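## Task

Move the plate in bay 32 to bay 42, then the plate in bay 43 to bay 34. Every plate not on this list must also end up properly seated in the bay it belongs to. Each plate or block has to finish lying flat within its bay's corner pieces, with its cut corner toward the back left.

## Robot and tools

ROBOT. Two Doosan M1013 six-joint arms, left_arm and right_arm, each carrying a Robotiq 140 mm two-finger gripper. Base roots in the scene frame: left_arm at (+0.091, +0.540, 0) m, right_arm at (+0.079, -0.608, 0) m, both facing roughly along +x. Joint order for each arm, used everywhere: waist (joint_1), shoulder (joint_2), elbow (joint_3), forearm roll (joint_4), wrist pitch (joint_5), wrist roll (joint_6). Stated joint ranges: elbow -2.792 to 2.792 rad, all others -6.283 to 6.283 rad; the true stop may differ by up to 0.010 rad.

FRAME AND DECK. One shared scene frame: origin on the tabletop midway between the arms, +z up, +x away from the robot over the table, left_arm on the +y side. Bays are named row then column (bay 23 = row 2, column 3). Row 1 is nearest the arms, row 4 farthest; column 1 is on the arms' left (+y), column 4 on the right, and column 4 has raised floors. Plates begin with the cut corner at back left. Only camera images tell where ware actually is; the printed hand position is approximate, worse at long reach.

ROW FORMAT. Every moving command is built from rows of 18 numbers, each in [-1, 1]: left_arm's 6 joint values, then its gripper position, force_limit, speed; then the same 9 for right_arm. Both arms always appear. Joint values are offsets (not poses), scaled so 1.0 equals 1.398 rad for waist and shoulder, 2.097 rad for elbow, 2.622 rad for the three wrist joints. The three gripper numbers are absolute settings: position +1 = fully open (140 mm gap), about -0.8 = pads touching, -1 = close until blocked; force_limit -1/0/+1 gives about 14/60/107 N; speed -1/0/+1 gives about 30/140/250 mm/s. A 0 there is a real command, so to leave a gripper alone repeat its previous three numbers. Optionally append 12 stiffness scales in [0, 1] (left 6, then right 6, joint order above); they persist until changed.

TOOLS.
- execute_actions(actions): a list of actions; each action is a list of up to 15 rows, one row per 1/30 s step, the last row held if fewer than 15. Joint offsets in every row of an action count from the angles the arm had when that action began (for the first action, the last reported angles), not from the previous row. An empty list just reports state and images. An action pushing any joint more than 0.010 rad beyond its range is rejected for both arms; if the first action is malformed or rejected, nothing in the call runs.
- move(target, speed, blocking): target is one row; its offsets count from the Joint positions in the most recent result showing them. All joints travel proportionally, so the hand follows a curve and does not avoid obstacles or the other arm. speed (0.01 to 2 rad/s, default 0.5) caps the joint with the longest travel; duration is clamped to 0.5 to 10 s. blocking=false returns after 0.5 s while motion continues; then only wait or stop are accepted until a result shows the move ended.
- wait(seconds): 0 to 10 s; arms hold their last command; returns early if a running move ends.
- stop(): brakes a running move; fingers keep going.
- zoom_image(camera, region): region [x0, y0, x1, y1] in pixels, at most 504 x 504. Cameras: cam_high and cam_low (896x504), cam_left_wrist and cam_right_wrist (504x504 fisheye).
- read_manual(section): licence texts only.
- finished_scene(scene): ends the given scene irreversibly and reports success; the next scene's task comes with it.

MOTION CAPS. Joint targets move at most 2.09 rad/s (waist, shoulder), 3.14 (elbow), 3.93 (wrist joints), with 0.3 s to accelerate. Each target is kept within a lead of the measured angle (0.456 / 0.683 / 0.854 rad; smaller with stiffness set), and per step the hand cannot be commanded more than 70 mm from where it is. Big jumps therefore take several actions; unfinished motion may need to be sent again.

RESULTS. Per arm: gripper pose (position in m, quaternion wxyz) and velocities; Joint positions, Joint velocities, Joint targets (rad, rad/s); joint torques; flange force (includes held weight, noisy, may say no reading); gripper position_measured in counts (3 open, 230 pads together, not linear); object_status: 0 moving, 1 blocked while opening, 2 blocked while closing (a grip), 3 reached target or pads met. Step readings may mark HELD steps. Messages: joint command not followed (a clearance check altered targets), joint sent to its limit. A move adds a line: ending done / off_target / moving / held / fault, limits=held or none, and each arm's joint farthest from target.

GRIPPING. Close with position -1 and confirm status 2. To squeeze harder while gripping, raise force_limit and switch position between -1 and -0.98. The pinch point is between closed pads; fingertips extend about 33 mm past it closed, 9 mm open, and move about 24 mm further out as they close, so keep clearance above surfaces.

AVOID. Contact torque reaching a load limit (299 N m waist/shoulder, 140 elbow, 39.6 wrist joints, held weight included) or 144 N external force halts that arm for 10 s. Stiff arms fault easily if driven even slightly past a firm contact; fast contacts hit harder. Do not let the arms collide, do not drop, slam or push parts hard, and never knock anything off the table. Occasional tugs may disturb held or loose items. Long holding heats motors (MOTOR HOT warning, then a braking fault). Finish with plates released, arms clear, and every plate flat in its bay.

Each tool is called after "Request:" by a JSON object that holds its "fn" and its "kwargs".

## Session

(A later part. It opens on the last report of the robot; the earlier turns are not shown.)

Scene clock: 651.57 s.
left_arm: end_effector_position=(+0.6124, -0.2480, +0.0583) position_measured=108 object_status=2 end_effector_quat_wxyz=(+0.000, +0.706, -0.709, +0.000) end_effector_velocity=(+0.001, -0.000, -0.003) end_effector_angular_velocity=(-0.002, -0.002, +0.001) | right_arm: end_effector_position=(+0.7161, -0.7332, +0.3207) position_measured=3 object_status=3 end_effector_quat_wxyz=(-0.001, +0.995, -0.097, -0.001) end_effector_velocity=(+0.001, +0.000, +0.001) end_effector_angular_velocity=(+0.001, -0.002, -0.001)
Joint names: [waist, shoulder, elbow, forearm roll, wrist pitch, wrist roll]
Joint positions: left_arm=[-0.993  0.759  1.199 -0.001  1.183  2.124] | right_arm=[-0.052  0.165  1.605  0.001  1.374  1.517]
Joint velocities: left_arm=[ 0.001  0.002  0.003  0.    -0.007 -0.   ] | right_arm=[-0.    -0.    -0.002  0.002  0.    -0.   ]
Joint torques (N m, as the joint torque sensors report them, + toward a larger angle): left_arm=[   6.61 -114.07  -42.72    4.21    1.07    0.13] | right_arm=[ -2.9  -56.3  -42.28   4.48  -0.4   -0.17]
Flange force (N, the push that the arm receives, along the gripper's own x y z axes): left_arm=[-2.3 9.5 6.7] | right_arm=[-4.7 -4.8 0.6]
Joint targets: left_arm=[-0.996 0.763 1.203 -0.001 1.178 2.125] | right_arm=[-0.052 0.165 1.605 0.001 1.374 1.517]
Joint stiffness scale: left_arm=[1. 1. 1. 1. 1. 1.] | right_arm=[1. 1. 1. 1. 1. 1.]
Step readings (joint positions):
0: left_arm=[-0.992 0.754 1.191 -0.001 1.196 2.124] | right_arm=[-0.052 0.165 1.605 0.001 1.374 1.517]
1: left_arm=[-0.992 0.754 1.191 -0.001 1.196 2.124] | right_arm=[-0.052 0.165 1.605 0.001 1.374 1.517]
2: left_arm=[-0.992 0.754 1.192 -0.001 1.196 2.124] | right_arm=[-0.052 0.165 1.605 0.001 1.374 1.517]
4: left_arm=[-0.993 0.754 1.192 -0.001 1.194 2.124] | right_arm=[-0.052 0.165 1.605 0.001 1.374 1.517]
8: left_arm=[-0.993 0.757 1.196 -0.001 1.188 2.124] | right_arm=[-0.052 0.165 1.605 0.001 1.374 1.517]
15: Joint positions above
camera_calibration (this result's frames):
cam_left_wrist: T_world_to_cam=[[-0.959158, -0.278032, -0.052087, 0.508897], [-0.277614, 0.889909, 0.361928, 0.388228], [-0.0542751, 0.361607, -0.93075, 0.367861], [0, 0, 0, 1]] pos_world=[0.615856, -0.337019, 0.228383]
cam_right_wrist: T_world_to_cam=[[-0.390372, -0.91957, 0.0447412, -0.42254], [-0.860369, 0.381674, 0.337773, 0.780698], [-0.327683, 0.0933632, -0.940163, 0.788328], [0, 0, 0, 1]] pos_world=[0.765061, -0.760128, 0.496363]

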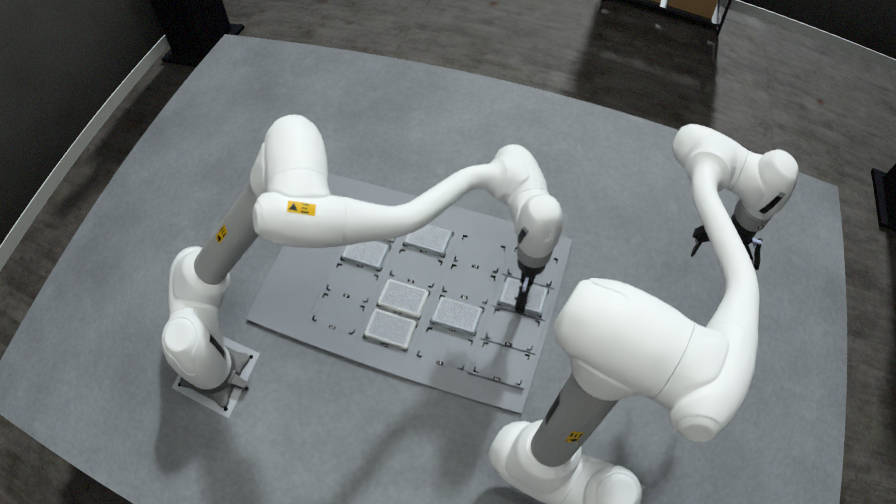

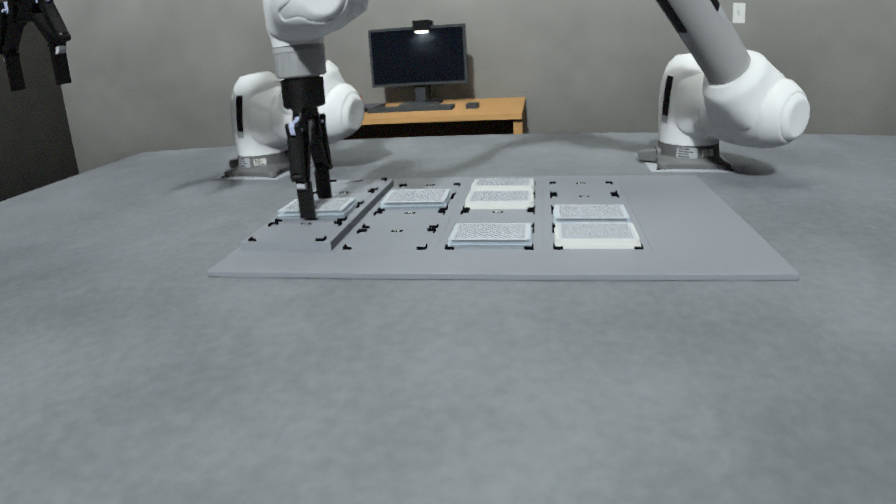

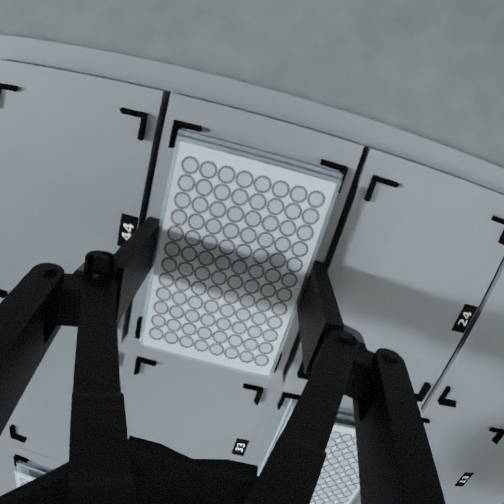

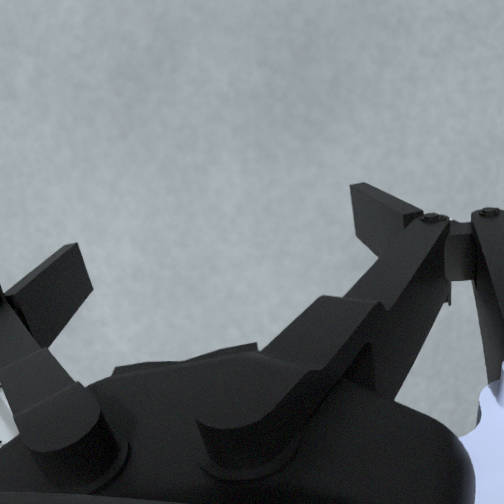

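Request:
{"fn": "execute_actions", "kwargs": {"actions": [[[0,0.0026,0.0021,0,-0.0022,0,-1,0.2,-0.7, 0,0,0,0,0,0,1,0,0],[0,0.0029,0.00225,0,-0.0025,0,-1,0.2,-0.7, 0,0,0,0,0,0,1,0,0],[0,0.0032,0.0024,0,-0.0027,0,-1,0.2,-0.7, 0,0,0,0,0,0,1,0,0],[0,0.0035,0.00255,0,-0.003,0,-1,0.2,-0.7, 0,0,0,0,0,0,1,0,0],[0,0.0038,0.0027,0,-0.0033,0,-1,0.2,-0.7, 0,0,0,0,0,0,1,0,0],[0,0.0041,0.0029,0,-0.0036,0,-1,0.2,-0.7, 0,0,0,0,0,0,1,0,0],[0,0.0044,0.00305,0,-0.0039,0,-1,0.2,-0.7, 0,0,0,0,0,0,1,0,0],[0,0.0047,0.0032,0,-0.0041,0,-1,0.2,-0.7, 0,0,0,0,0,0,1,0,0]]]}}

Request:
{"fn": "zoom_image", "kwargs": {"camera": "cam_left_wrist", "region": [160, 100, 360, 200]}}

Scene clock: 668.03 s.
left_arm: end_effector_position=(+0.6127, -0.2484, +0.0544) position_measured=108 object_status=2 end_effector_quat_wxyz=(+0.001, +0.706, -0.709, +0.000) end_effector_velocity=(+0.000, -0.000, +0.000) end_effector_angular_velocity=(-0.001, +0.000, +0.001) | right_arm: end_effector_position=(+0.7161, -0.7332, +0.3207) position_measured=3 object_status=3 end_effector_quat_wxyz=(-0.001, +0.995, -0.097, -0.001) end_effector_velocity=(-0.000, +0.000, -0.001) end_effector_angular_velocity=(-0.001, +0.002, +0.001)
Joint names: [waist, shoulder, elbow, forearm roll, wrist pitch, wrist roll]
Joint positions: left_arm=[-0.993  0.762  1.202 -0.001  1.176  2.124] | right_arm=[-0.052  0.165  1.605  0.001  1.374  1.517]
Joint velocities: left_arm=[ 0.    -0.    -0.001 -0.001 -0.    -0.   ] | right_arm=[ 0.001  0.001  0.001 -0.001  0.    -0.   ]
Joint torques (N m, as the joint torque sensors report them, + toward a larger angle): left_arm=[   4.26 -110.38  -38.51    2.99    0.52    0.24] | right_arm=[ -1.77 -55.93 -42.61   4.49  -0.31  -0.13]
Flange force (N, the push that the arm receives, along the gripper's own x y z axes): left_arm=[2.5 3.9 1.5] | right_arm=[-6.1 -2.8 1.8]
Joint targets: left_arm=[-0.993 0.766 1.206 -0.001 1.172 2.124] | right_arm=[-0.052 0.165 1.605 0.001 1.374 1.517]
Joint stiffness scale: left_arm=[1. 1. 1. 1. 1. 1.] | right_arm=[1. 1. 1. 1. 1. 1.]
Step readings (joint positions):
0: left_arm=[-0.993 0.759 1.200 -0.001 1.182 2.124] | right_arm=[-0.052 0.165 1.605 0.001 1.374 1.517]
1: left_arm=[-0.993 0.759 1.200 -0.001 1.182 2.124] | right_arm=[-0.052 0.165 1.605 0.001 1.374 1.517]
2: left_arm=[-0.993 0.759 1.200 -0.001 1.182 2.124] | right_arm=[-0.052 0.165 1.605 0.001 1.374 1.517]
4: left_arm=[-0.993 0.760 1.200 -0.001 1.181 2.124] | right_arm=[-0.052 0.165 1.605 0.001 1.374 1.517]
8: left_arm=[-0.993 0.761 1.201 -0.001 1.178 2.124] | right_arm=[-0.052 0.165 1.605 0.001 1.374 1.517]
15: Joint positions above
camera_calibration (this result's frames):
cam_left_wrist: T_world_to_cam=[[-0.95913, -0.278081, -0.0523452, 0.508801], [-0.277803, 0.890207, 0.36105, 0.390337], [-0.0538032, 0.360836, -0.931076, 0.363859], [0, 0, 0, 1]] pos_world=[0.61602, -0.337285, 0.224482]
cam_right_wrist: T_world_to_cam=[[-0.390372, -0.91957, 0.0447412, -0.42254], [-0.860369, 0.381674, 0.337773, 0.780698], [-0.327682, 0.0933631, -0.940164, 0.788328], [0, 0, 0, 1]] pos_world=[0.765061, -0.760128, 0.496363]

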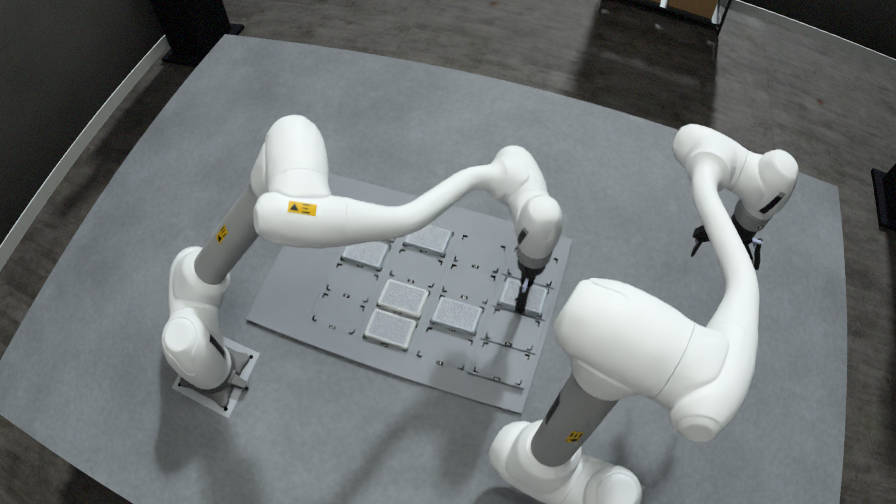

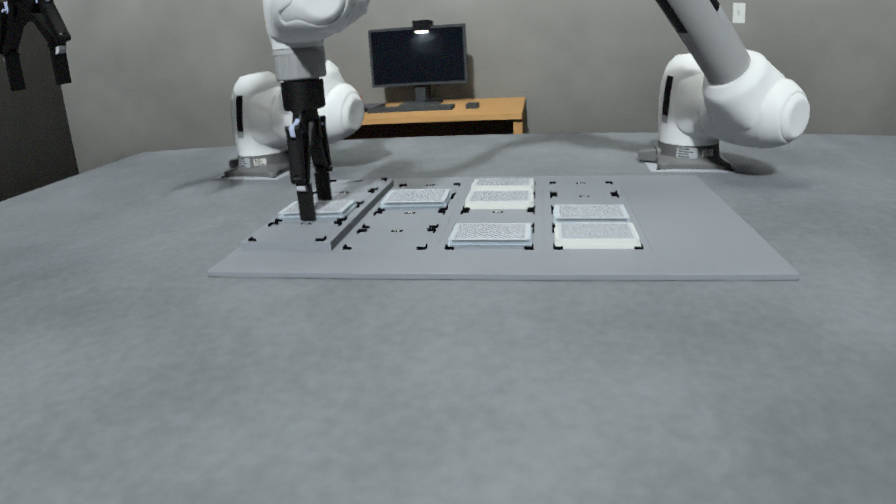

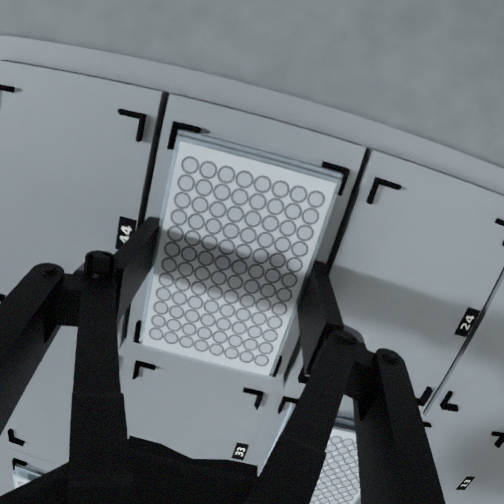

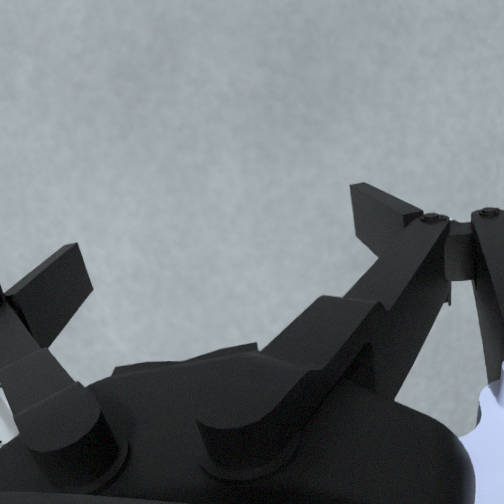

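Region (160, 100, 360, 200) of cam_left_wrist's 504x504 image, scaled by 2.520, with more detail than that image has.

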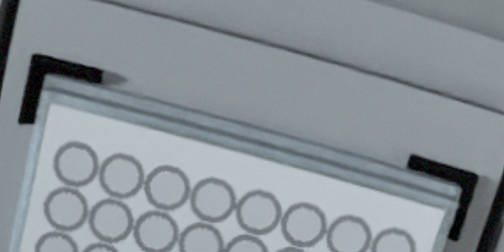

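Request:
{"fn": "execute_actions", "kwargs": {"actions": [[[0,0,0,0,0,0,0.44,0.2,-0.5, 0,0,0,0,0,0,1,0,0]],[[0,-0.003,-0.0025,0,0.003,0,0.44,0.2,-0.5, 0,0,0,0,0,0,1,0,0],[0,-0.0045,-0.0037,0,0.0048,0,0.44,0.2,-0.5, 0,0,0,0,0,0,1,0,0],[0,-0.006,-0.005,0,0.0066,0,0.44,0.2,-0.5, 0,0,0,0,0,0,1,0,0],[0,-0.008,-0.0066,0,0.0089,0,0.44,0.2,-0.5, 0,0,0,0,0,0,1,0,0],[0,-0.010,-0.0082,0,0.0113,0,0.44,0.2,-0.5, 0,0,0,0,0,0,1,0,0],[0,-0.012,-0.0098,0,0.0137,0,0.44,0.2,-0.5, 0,0,0,0,0,0,1,0,0],[0,-0.014,-0.0114,0,0.016,0,0.44,0.2,-0.5, 0,0,0,0,0,0,1,0,0],[0,-0.0158,-0.0129,0,0.018,0,0.44,0.2,-0.5, 0,0,0,0,0,0,1,0,0]]]}}

Request:
{"fn": "zoom_image", "kwargs": {"camera": "cam_left_wrist", "region": [130, 110, 370, 380]}}

Scene clock: 685.70 s.
left_arm: end_effector_position=(+0.6128, -0.2486, +0.0836) position_measured=73 object_status=3 end_effector_quat_wxyz=(+0.001, +0.706, -0.709, +0.001) end_effector_velocity=(-0.000, +0.002, +0.010) end_effector_angular_velocity=(+0.004, +0.004, +0.001) | right_arm: end_effector_position=(+0.7161, -0.7332, +0.3207) position_measured=3 object_status=3 end_effector_quat_wxyz=(-0.001, +0.995, -0.097, -0.001) end_effector_velocity=(+0.000, -0.000, -0.000) end_effector_angular_velocity=(-0.000, +0.000, -0.000)
Joint names: [waist, shoulder, elbow, forearm roll, wrist pitch, wrist roll]
Joint positions: left_arm=[-0.993  0.744  1.179 -0.001  1.217  2.124] | right_arm=[-0.052  0.165  1.605  0.001  1.374  1.517]
Joint velocities: left_arm=[ 0.001 -0.006 -0.008 -0.001  0.02  -0.   ] | right_arm=[ 0.     0.001 -0.001 -0.     0.     0.   ]
Joint torques (N m, as the joint torque sensors report them, + toward a larger angle): left_arm=[   5.59 -116.34  -40.43    3.99    0.78    0.2 ] | right_arm=[ -2.87 -55.13 -42.36   4.5   -0.27  -0.05]
Flange force (N, the push that the arm receives, along the gripper's own x y z axes): left_arm=[9.3 0.8 8.3] | right_arm=[-6.3 -4.3 0.9]
Flange force at the end of the 1st action (N, along the gripper's axes at the end of the call): left_arm=[4.7 7.2 5.2] | right_arm=[-5.5 -3.2 1.2]
Joint targets: left_arm=[-0.993 0.740 1.175 -0.001 1.224 2.124] | right_arm=[-0.052 0.165 1.605 0.001 1.374 1.517]
Joint stiffness scale: left_arm=[1. 1. 1. 1. 1. 1.] | right_arm=[1. 1. 1. 1. 1. 1.]
Step readings (joint positions; steps 1 to 15: 1st action; 16 to 30: 2nd action):
0: left_arm=[-0.993 0.762 1.202 -0.001 1.176 2.124] | right_arm=[-0.052 0.165 1.605 0.001 1.374 1.517]
1: left_arm=[-0.993 0.762 1.202 -0.001 1.176 2.124] | right_arm=[-0.052 0.165 1.605 0.001 1.374 1.517]
2: left_arm=[-0.993 0.762 1.202 -0.001 1.176 2.124] | right_arm=[-0.052 0.165 1.605 0.001 1.374 1.517]
4: left_arm=[-0.993 0.762 1.202 -0.001 1.176 2.124] | right_arm=[-0.052 0.165 1.605 0.001 1.374 1.517]
8: left_arm=[-0.993 0.762 1.202 -0.001 1.176 2.124] | right_arm=[-0.052 0.165 1.605 0.001 1.374 1.517]
15: left_arm=[-0.993 0.762 1.202 -0.001 1.176 2.124] | right_arm=[-0.052 0.165 1.605 0.001 1.374 1.517]
16: left_arm=[-0.993 0.762 1.202 -0.001 1.177 2.124] | right_arm=[-0.052 0.165 1.605 0.001 1.374 1.517]
17: left_arm=[-0.993 0.762 1.201 -0.001 1.177 2.124] | right_arm=[-0.052 0.165 1.605 0.001 1.374 1.517]
19: left_arm=[-0.993 0.760 1.199 -0.001 1.182 2.124] | right_arm=[-0.052 0.165 1.605 0.001 1.374 1.517]
23: left_arm=[-0.993 0.752 1.189 -0.001 1.201 2.124] | right_arm=[-0.052 0.165 1.605 0.001 1.374 1.517]
30: Joint positions above
camera_calibration (this result's frames):
cam_left_wrist: T_world_to_cam=[[-0.959128, -0.278067, -0.0524604, 0.51039], [-0.277857, 0.890372, 0.360601, 0.380086], [-0.0535619, 0.360439, -0.931244, 0.390891], [0, 0, 0, 1]] pos_world=[0.616076, -0.337387, 0.25373]
cam_right_wrist: T_world_to_cam=[[-0.390372, -0.91957, 0.0447411, -0.42254], [-0.860369, 0.381674, 0.337773, 0.780698], [-0.327683, 0.0933633, -0.940163, 0.788328], [0, 0, 0, 1]] pos_world=[0.765061, -0.760128, 0.496363]

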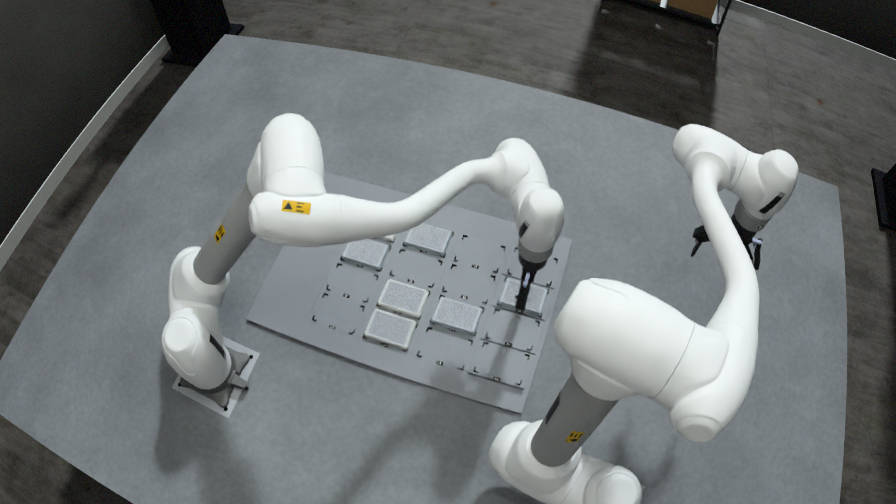

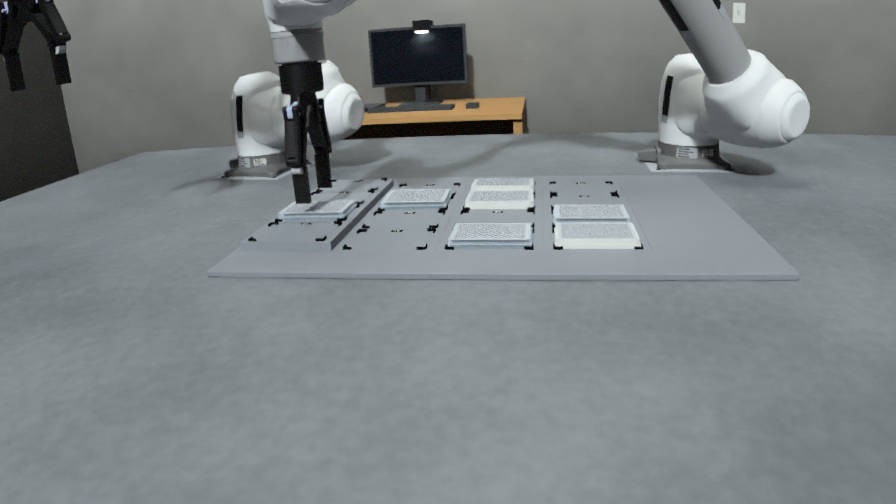

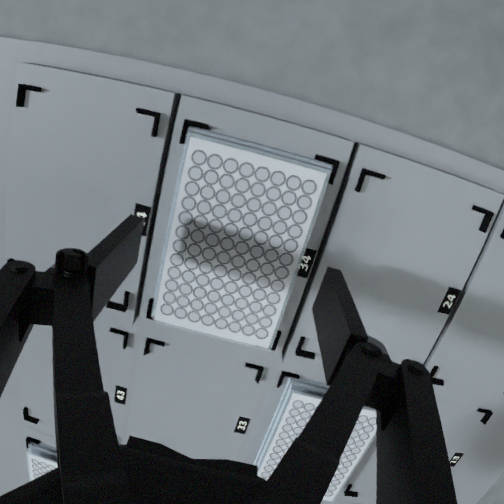

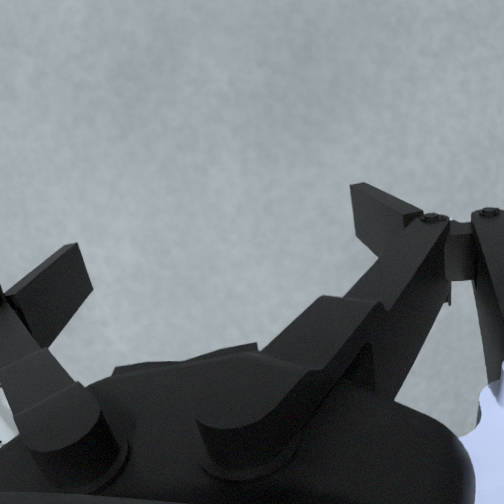

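Region (130, 110, 370, 380) of cam_left_wrist's 504x504 image, scaled by 1.867, with more detail than that image has.

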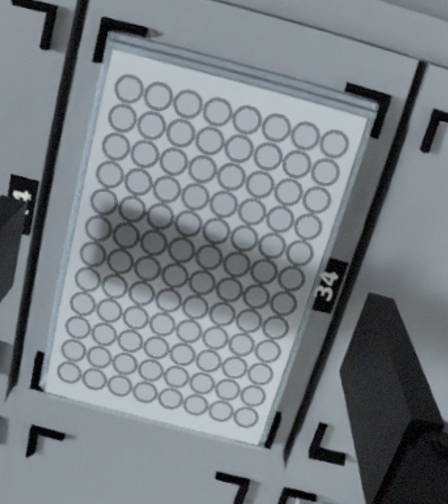

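Request:
{"fn": "zoom_image", "kwargs": {"camera": "cam_low", "region": [530, 170, 660, 260]}}

Request:
{"fn": "zoom_image", "kwargs": {"camera": "cam_low", "region": [370, 170, 550, 260]}}

Region (530, 170, 660, 260) of cam_low's 896x504 image, scaled by 3.877, with more detail than that image has; it fills the top 349 rows of this view, and the rest is white.

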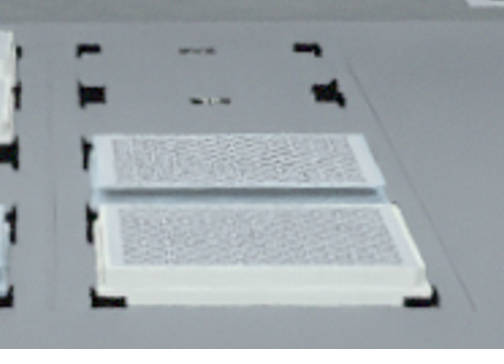

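Region (370, 170, 550, 260) of cam_low's 896x504 image, scaled by 2.800, with more detail than that image has.

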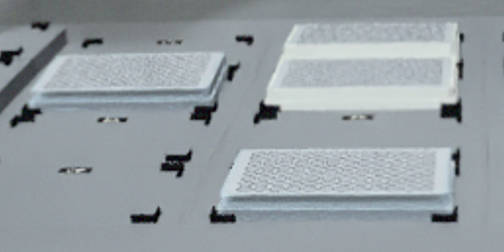

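Request:
{"fn": "move", "kwargs": {"target": [0.1168,-0.3938,0.2051,0,0.0465,0.0622,0.44,0.2,-0.5, 0,0,0,0,0,0,1,0,0], "speed": 0.7}}

Scene clock: 703.33 s.
left_arm: end_effector_position=(+0.5506, +0.0557, +0.3000) position_measured=73 object_status=3 end_effector_quat_wxyz=(+0.001, +0.707, -0.708, +0.003) end_effector_velocity=(-0.001, +0.002, -0.001) end_effector_angular_velocity=(+0.001, +0.002, -0.001) | right_arm: end_effector_position=(+0.7161, -0.7332, +0.3207) position_measured=3 object_status=3 end_effector_quat_wxyz=(-0.001, +0.995, -0.097, -0.001) end_effector_velocity=(+0.001, +0.000, -0.001) end_effector_angular_velocity=(+0.002, +0.001, -0.000)
Joint names: [waist, shoulder, elbow, forearm roll, wrist pitch, wrist roll]
Joint positions: left_arm=[-0.833  0.197  1.605 -0.001  1.335  2.281] | right_arm=[-0.052  0.165  1.605  0.001  1.374  1.517]
Joint velocities: left_arm=[ 0.    -0.002  0.003 -0.001  0.001  0.001] | right_arm=[-0.     0.002 -0.001  0.002  0.    -0.   ]
Joint torques (N m, as the joint torque sensors report them, + toward a larger angle): left_arm=[  7.08 -63.34 -42.09   4.13   0.25   0.39] | right_arm=[ -2.47 -55.3  -42.18   4.37  -0.39  -0.05]
Flange force (N, the push that the arm receives, along the gripper's own x y z axes): left_arm=[8.4 7.9 3.6] | right_arm=[-5.9 -3.8 0.6]
Joint targets: left_arm=[-0.829 0.193 1.609 -0.001 1.339 2.287] | right_arm=[-0.052 0.165 1.605 0.001 1.374 1.517]
Joint stiffness scale: left_arm=[1. 1. 1. 1. 1. 1.] | right_arm=[1. 1. 1. 1. 1. 1.]
move: done; limits=none; left_arm: farthest joint: the wrist roll, 0.006 radians from its target (0.163 radians at the start); right_arm: farthest joint: the waist, 0.000 radians from its target (0.000 radians at the start)
camera_calibration (this result's frames):
cam_left_wrist: T_world_to_cam=[[-0.958138, -0.281168, -0.0540066, 0.546835], [-0.281462, 0.89045, 0.357601, 0.016688], [-0.0524557, 0.357831, -0.932312, 0.479302], [0, 0, 0, 1]] pos_world=[0.553783, -0.0326162, 0.470424]
cam_right_wrist: T_world_to_cam=[[-0.390372, -0.919569, 0.0447412, -0.42254], [-0.860368, 0.381674, 0.337773, 0.780698], [-0.327683, 0.0933633, -0.940163, 0.788328], [0, 0, 0, 1]] pos_world=[0.765061, -0.760128, 0.496363]

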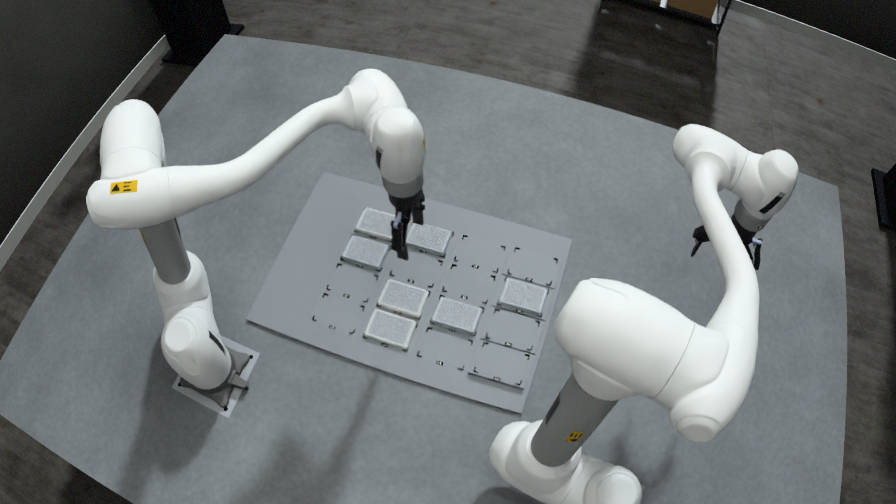

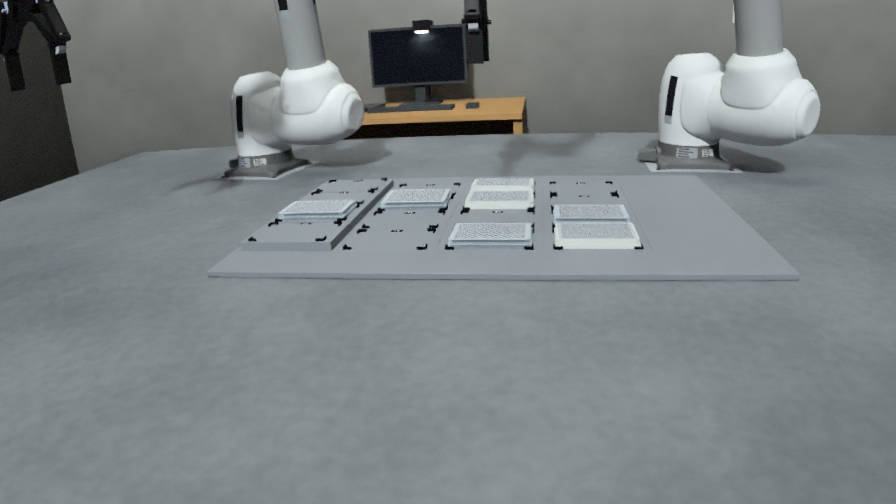

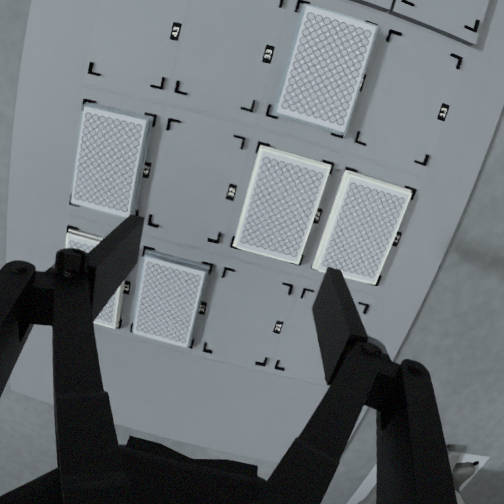

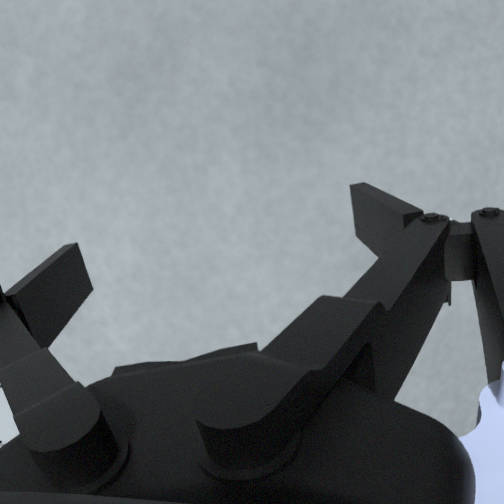

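Request:
{"fn": "zoom_image", "kwargs": {"camera": "cam_left_wrist", "region": [220, 0, 430, 295]}}

Request:
{"fn": "zoom_image", "kwargs": {"camera": "cam_left_wrist", "region": [50, 90, 230, 360]}}

Region (220, 0, 430, 295) of cam_left_wrist's 504x504 image, scaled by 1.708, with more detail than that image has; it fills the left 359 columns of this view, and the rest is white.

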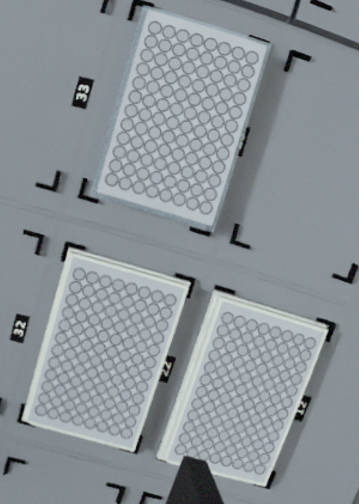

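Region (50, 90, 230, 360) of cam_left_wrist's 504x504 image, scaled by 1.867, with more detail than that image has.

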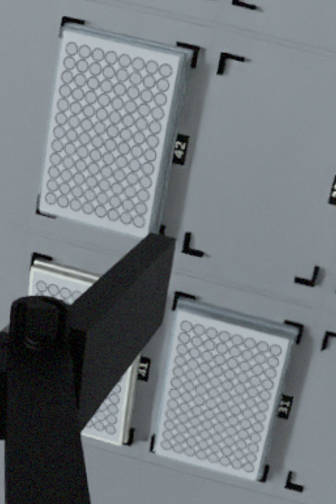

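Request:
{"fn": "zoom_image", "kwargs": {"camera": "cam_left_wrist", "region": [255, 0, 405, 150]}}

Request:
{"fn": "zoom_image", "kwargs": {"camera": "cam_high", "region": [420, 285, 500, 345]}}

Request:
{"fn": "zoom_image", "kwargs": {"camera": "cam_low", "region": [370, 178, 470, 220]}}

Region (255, 0, 405, 150) of cam_left_wrist's 504x504 image, scaled by 3.360, with more detail than that image has.

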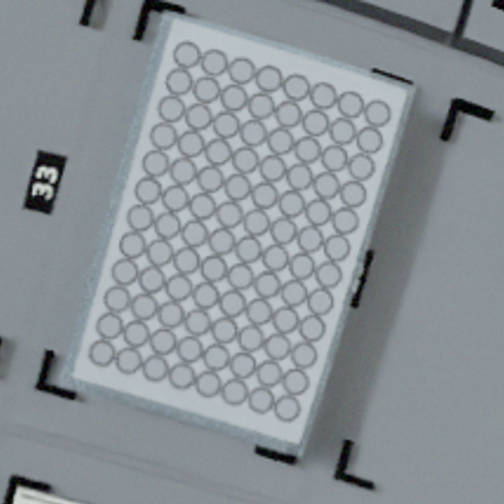

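Region (420, 285, 500, 345) of cam_high's 896x504 image, scaled by 6.300, with more detail than that image has; it fills the top 378 rows of this view, and the rest is white.

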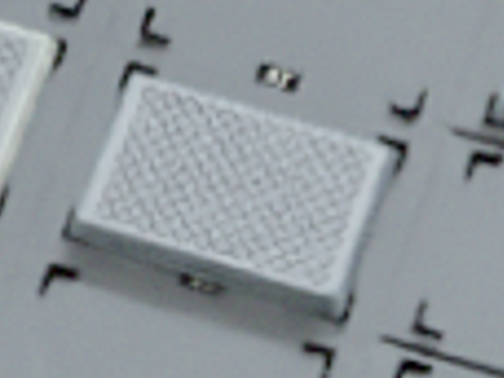

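Region (370, 178, 470, 220) of cam_low's 896x504 image, scaled by 5.040, with more detail than that image has; it fills the top 212 rows of this view, and the rest is white.

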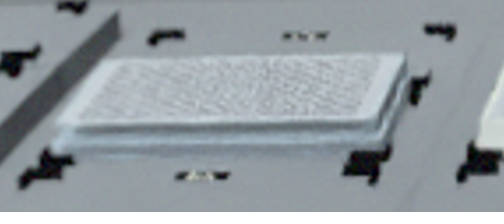

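Request:
{"fn": "move", "kwargs": {"target": [-0.1214,0.2071,0.0425,0,-0.1419,-0.0647,0.6,0.2,-0.5, 0,0,0,0,0,0,1,0,0], "speed": 0.5}}

Request:
{"fn": "zoom_image", "kwargs": {"camera": "cam_left_wrist", "region": [130, 110, 370, 380]}}

Scene clock: 741.93 s.
left_arm: end_effector_position=(+0.5063, -0.0837, +0.0522) position_measured=53 object_status=3 end_effector_quat_wxyz=(+0.001, +0.706, -0.708, +0.000) end_effector_velocity=(-0.000, -0.001, -0.001) end_effector_angular_velocity=(-0.002, -0.001, +0.000) | right_arm: end_effector_position=(+0.7161, -0.7332, +0.3207) position_measured=3 object_status=3 end_effector_quat_wxyz=(-0.001, +0.995, -0.097, -0.001) end_effector_velocity=(-0.000, -0.001, +0.001) end_effector_angular_velocity=(-0.002, -0.001, +0.000)
Joint names: [waist, shoulder, elbow, forearm roll, wrist pitch, wrist roll]
Joint positions: left_arm=[-0.999  0.483  1.691 -0.001  0.967  2.118] | right_arm=[-0.052  0.165  1.605  0.001  1.374  1.517]
Joint velocities: left_arm=[-0.001  0.001 -0.    -0.    -0.003 -0.001] | right_arm=[-0.    -0.001 -0.    -0.002 -0.    -0.   ]
Joint torques (N m, as the joint torque sensors report them, + toward a larger angle): left_arm=[  7.54 -84.78 -35.92   3.57   0.54   0.25] | right_arm=[ -2.08 -55.19 -42.72   4.43  -0.29  -0.18]
Flange force (N, the push that the arm receives, along the gripper's own x y z axes): left_arm=[5.0 9.6 4.2] | right_arm=[-7.5 -3.5 1.0]
Joint targets: left_arm=[-1.003 0.486 1.694 -0.001 0.963 2.111] | right_arm=[-0.052 0.165 1.605 0.001 1.374 1.517]
Joint stiffness scale: left_arm=[1. 1. 1. 1. 1. 1.] | right_arm=[1. 1. 1. 1. 1. 1.]
move: done; limits=none; left_arm: farthest joint: the wrist roll, 0.006 radians from its target (0.170 radians at the start); right_arm: farthest joint: the waist, 0.000 radians from its target (0.000 radians at the start)
camera_calibration (this result's frames):
cam_left_wrist: T_world_to_cam=[[-0.959037, -0.278423, -0.0522388, 0.452414], [-0.278062, 0.889984, 0.3614, 0.214988], [-0.0541304, 0.361121, -0.930946, 0.296909], [0, 0, 0, 1]] pos_world=[0.509733, -0.172594, 0.222343]
cam_right_wrist: T_world_to_cam=[[-0.390372, -0.91957, 0.0447412, -0.42254], [-0.860369, 0.381674, 0.337773, 0.780698], [-0.327683, 0.0933633, -0.940163, 0.788328], [0, 0, 0, 1]] pos_world=[0.765061, -0.760128, 0.496363]

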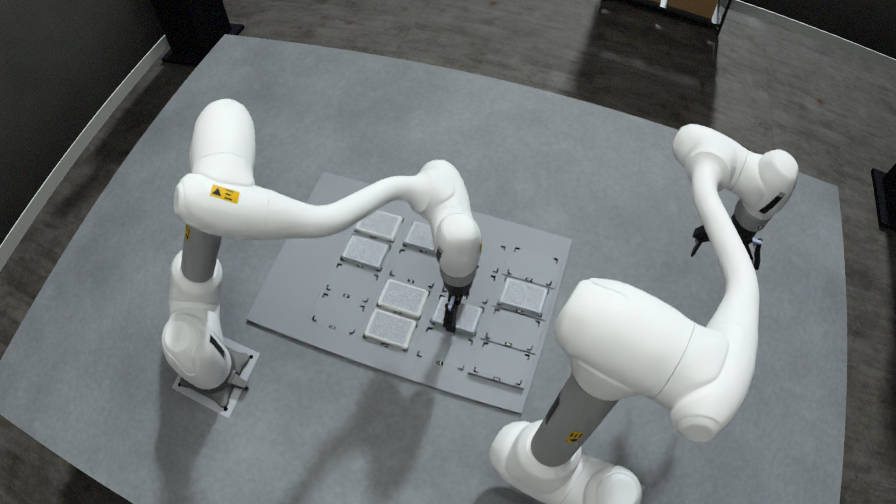

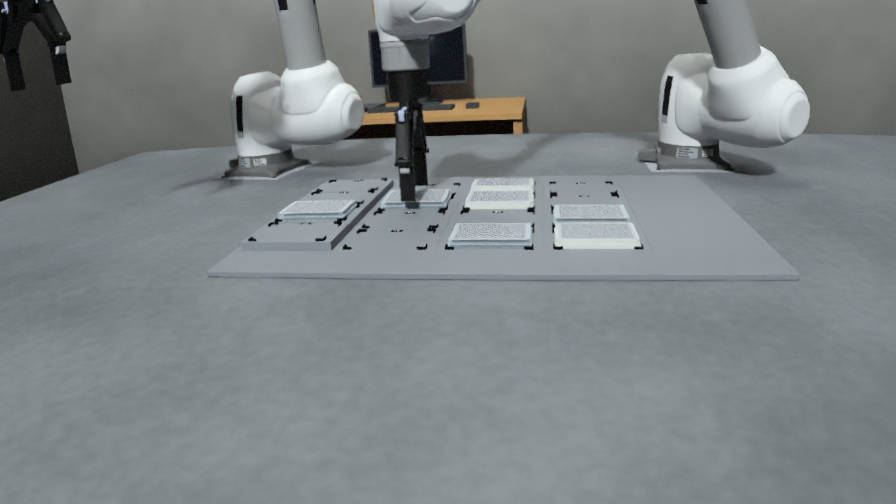

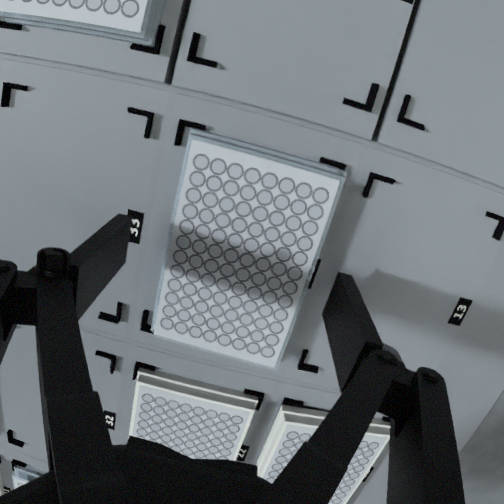

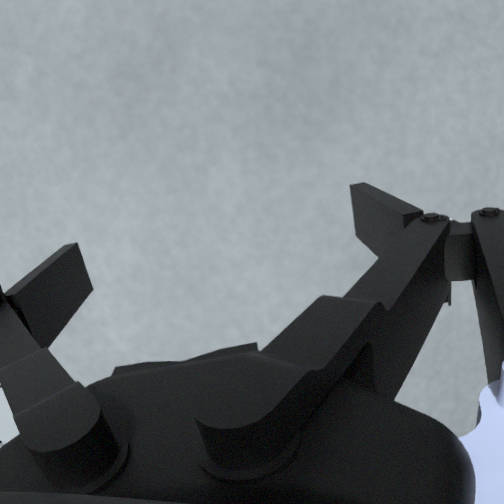

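Region (130, 110, 370, 380) of cam_left_wrist's 504x504 image, scaled by 1.867, with more detail than that image has.

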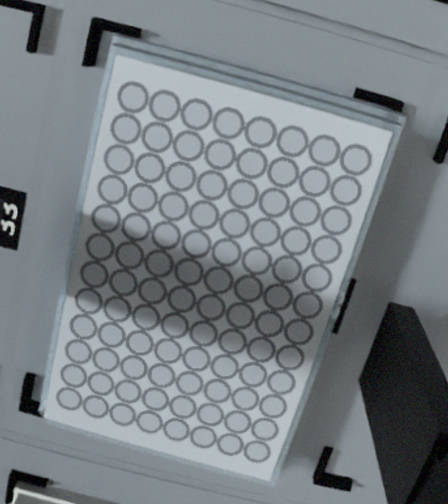

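Request:
{"fn": "execute_actions", "kwargs": {"actions": [[[0,0.003,0.002,0,-0.0025,0,0.6,0.2,-0.5, 0,0,0,0,0,0,1,0,0],[0,0.0045,0.0026,0,-0.0037,0,0.6,0.2,-0.5, 0,0,0,0,0,0,1,0,0],[0,0.006,0.0032,0,-0.0049,0,0.6,0.2,-0.5, 0,0,0,0,0,0,1,0,0],[0,0.0075,0.0038,0,-0.0061,0,0.6,0.2,-0.5, 0,0,0,0,0,0,1,0,0],[0,0.009,0.0043,0,-0.0073,0,0.6,0.2,-0.5, 0,0,0,0,0,0,1,0,0],[0,0.0105,0.0049,0,-0.0085,0,0.6,0.2,-0.5, 0,0,0,0,0,0,1,0,0],[0,0.0118,0.0054,0,-0.0097,0,0.6,0.2,-0.5, 0,0,0,0,0,0,1,0,0]],[[0,0,0,0,0,0,-1,-0.5,-0.8, 0,0,0,0,0,0,1,0,0]],[[0,0,0,0,0,0,-1,-0.5,-0.8, 0,0,0,0,0,0,1,0,0]]]}}

Request:
{"fn": "zoom_image", "kwargs": {"camera": "cam_left_wrist", "region": [160, 100, 360, 200]}}

Scene clock: 767.00 s.
left_arm: end_effector_position=(+0.5065, -0.0841, +0.0391) position_measured=104 object_status=2 end_effector_quat_wxyz=(+0.001, +0.706, -0.708, +0.000) end_effector_velocity=(+0.001, +0.000, +0.000) end_effector_angular_velocity=(-0.000, +0.000, +0.001) | right_arm: end_effector_position=(+0.7161, -0.7332, +0.3207) position_measured=3 object_status=3 end_effector_quat_wxyz=(-0.001, +0.995, -0.097, -0.001) end_effector_velocity=(+0.000, -0.000, -0.001) end_effector_angular_velocity=(+0.000, +0.001, +0.000)
Joint names: [waist, shoulder, elbow, forearm roll, wrist pitch, wrist roll]
Joint positions: left_arm=[-0.999  0.496  1.698 -0.001  0.947  2.117] | right_arm=[-0.052  0.165  1.605  0.001  1.374  1.517]
Joint velocities: left_arm=[ 0.001 -0.    -0.    -0.     0.     0.   ] | right_arm=[-0.     0.001 -0.    -0.     0.    -0.   ]
Joint torques (N m, as the joint torque sensors report them, + toward a larger angle): left_arm=[  6.76 -71.33 -28.93   4.08  -1.11   0.02] | right_arm=[ -3.67 -54.8  -42.28   4.28  -0.15   0.01]
Flange force (N, the push that the arm receives, along the gripper's own x y z axes): left_arm=[1.4 9.9 -15.9] | right_arm=[-6.8 -5.4 0.7]
Flange force at the end of the 1st action (N, along the gripper's axes at the end of the call): left_arm=[4.1 9.2 4.5] | right_arm=[-6.2 -4.0 0.8]
Flange force at the end of the 2nd action (N, along the gripper's axes at the end of the call): left_arm=[3.8 7.6 5.1] | right_arm=[-5.8 -3.2 1.4]
Joint targets: left_arm=[-0.999 0.496 1.698 -0.001 0.947 2.117] | right_arm=[-0.052 0.165 1.605 0.001 1.374 1.517]
Joint stiffness scale: left_arm=[1. 1. 1. 1. 1. 1.] | right_arm=[1. 1. 1. 1. 1. 1.]
Step readings (joint positions; steps 1 to 15: 1st action; 16 to 30: 2nd action; 31 to 45: 3rd action):
0: left_arm=[-0.999 0.483 1.691 -0.001 0.967 2.117] | right_arm=[-0.052 0.165 1.605 0.001 1.374 1.517]
1: left_arm=[-0.999 0.483 1.691 -0.001 0.967 2.117] | right_arm=[-0.052 0.165 1.605 0.001 1.374 1.517]
2: left_arm=[-0.999 0.483 1.691 -0.001 0.966 2.117] | right_arm=[-0.052 0.165 1.605 0.001 1.374 1.517]
4: left_arm=[-0.999 0.485 1.692 -0.001 0.963 2.117] | right_arm=[-0.052 0.165 1.605 0.001 1.374 1.517]
8: left_arm=[-0.999 0.491 1.696 -0.001 0.953 2.117] | right_arm=[-0.052 0.165 1.605 0.001 1.374 1.517]
15: left_arm=[-0.999 0.496 1.698 -0.001 0.947 2.117] | right_arm=[-0.052 0.165 1.605 0.001 1.374 1.517]
16: left_arm=[-0.999 0.496 1.698 -0.001 0.947 2.117] | right_arm=[-0.052 0.165 1.605 0.001 1.374 1.517]
17: left_arm=[-0.999 0.496 1.698 -0.001 0.947 2.117] | right_arm=[-0.052 0.165 1.605 0.001 1.374 1.517]
19: left_arm=[-0.999 0.496 1.698 -0.001 0.947 2.117] | right_arm=[-0.052 0.165 1.605 0.001 1.374 1.517]
23: left_arm=[-0.999 0.496 1.698 -0.001 0.947 2.117] | right_arm=[-0.052 0.165 1.605 0.001 1.374 1.517]
30: left_arm=[-0.999 0.496 1.698 -0.001 0.947 2.117] | right_arm=[-0.052 0.165 1.605 0.001 1.374 1.517]
31: left_arm=[-0.999 0.496 1.698 -0.001 0.947 2.117] | right_arm=[-0.052 0.165 1.605 0.001 1.374 1.517]
32: left_arm=[-0.999 0.496 1.698 -0.001 0.947 2.117] | right_arm=[-0.052 0.165 1.605 0.001 1.374 1.517]
34: left_arm=[-0.999 0.496 1.698 -0.001 0.947 2.117] | right_arm=[-0.052 0.165 1.605 0.001 1.374 1.517]
38: left_arm=[-0.999 0.496 1.698 -0.001 0.947 2.117] | right_arm=[-0.052 0.165 1.605 0.001 1.374 1.517]
45: Joint positions above
camera_calibration (this result's frames):
cam_left_wrist: T_world_to_cam=[[-0.95901, -0.278516, -0.052236, 0.451789], [-0.278143, 0.889935, 0.361458, 0.220211], [-0.0541851, 0.361171, -0.930924, 0.284895], [0, 0, 0, 1]] pos_world=[0.509957, -0.173039, 0.209219]
cam_right_wrist: T_world_to_cam=[[-0.390372, -0.91957, 0.0447412, -0.42254], [-0.860369, 0.381674, 0.337773, 0.780698], [-0.327683, 0.0933631, -0.940164, 0.788328], [0, 0, 0, 1]] pos_world=[0.765061, -0.760128, 0.496363]

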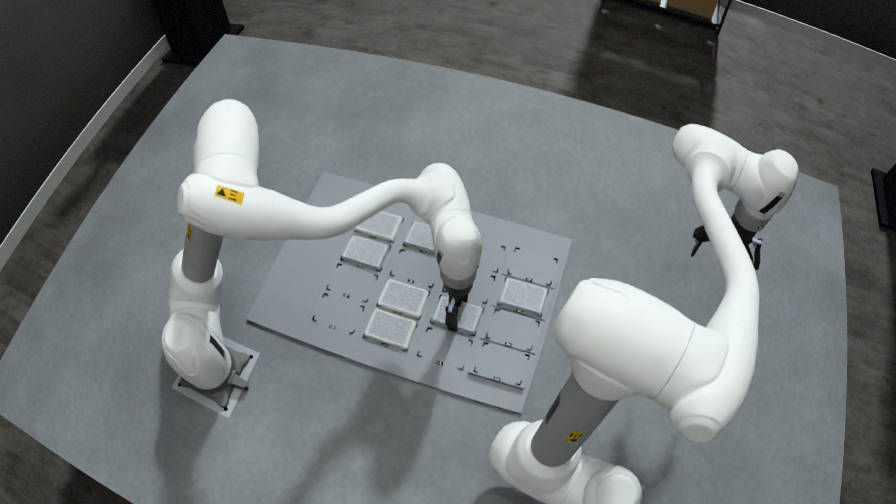

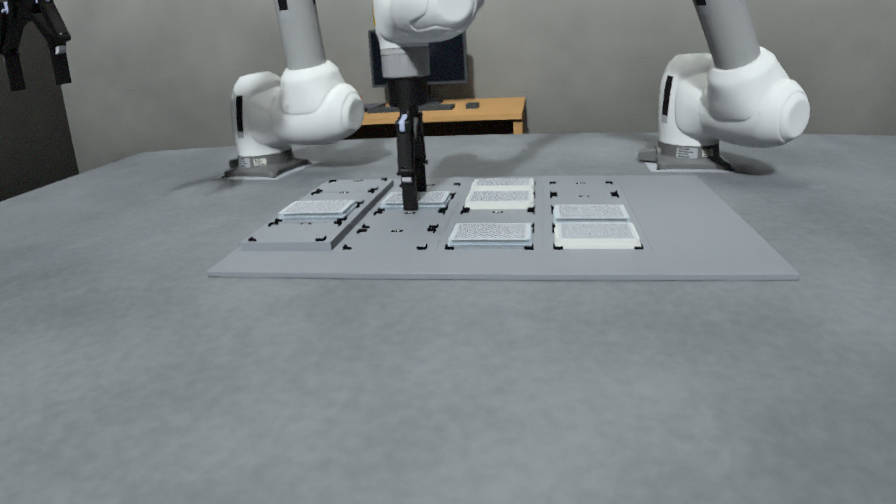

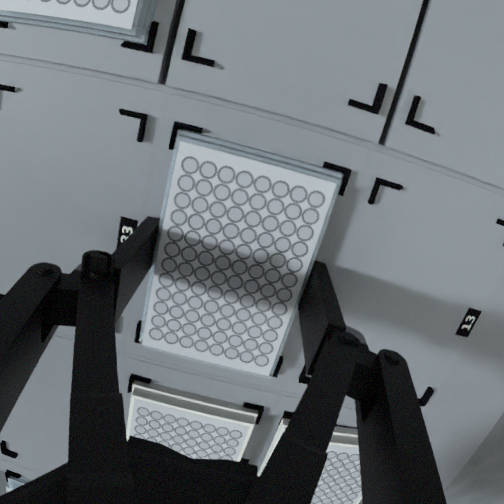

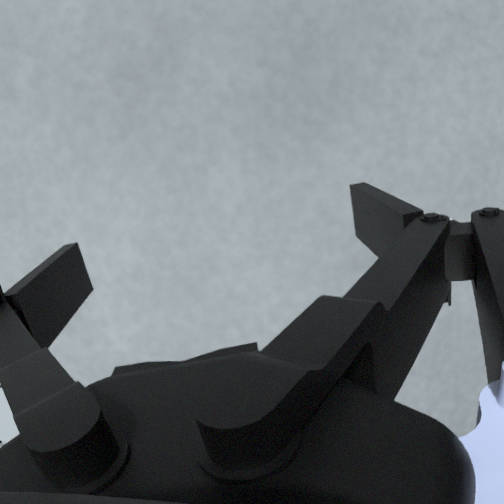

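Region (160, 100, 360, 200) of cam_left_wrist's 504x504 image, scaled by 2.520, with more detail than that image has.

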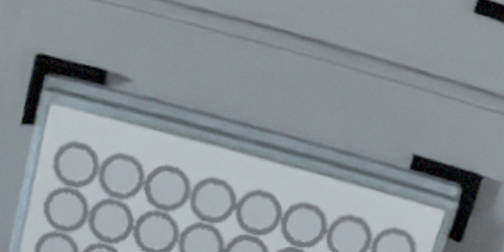

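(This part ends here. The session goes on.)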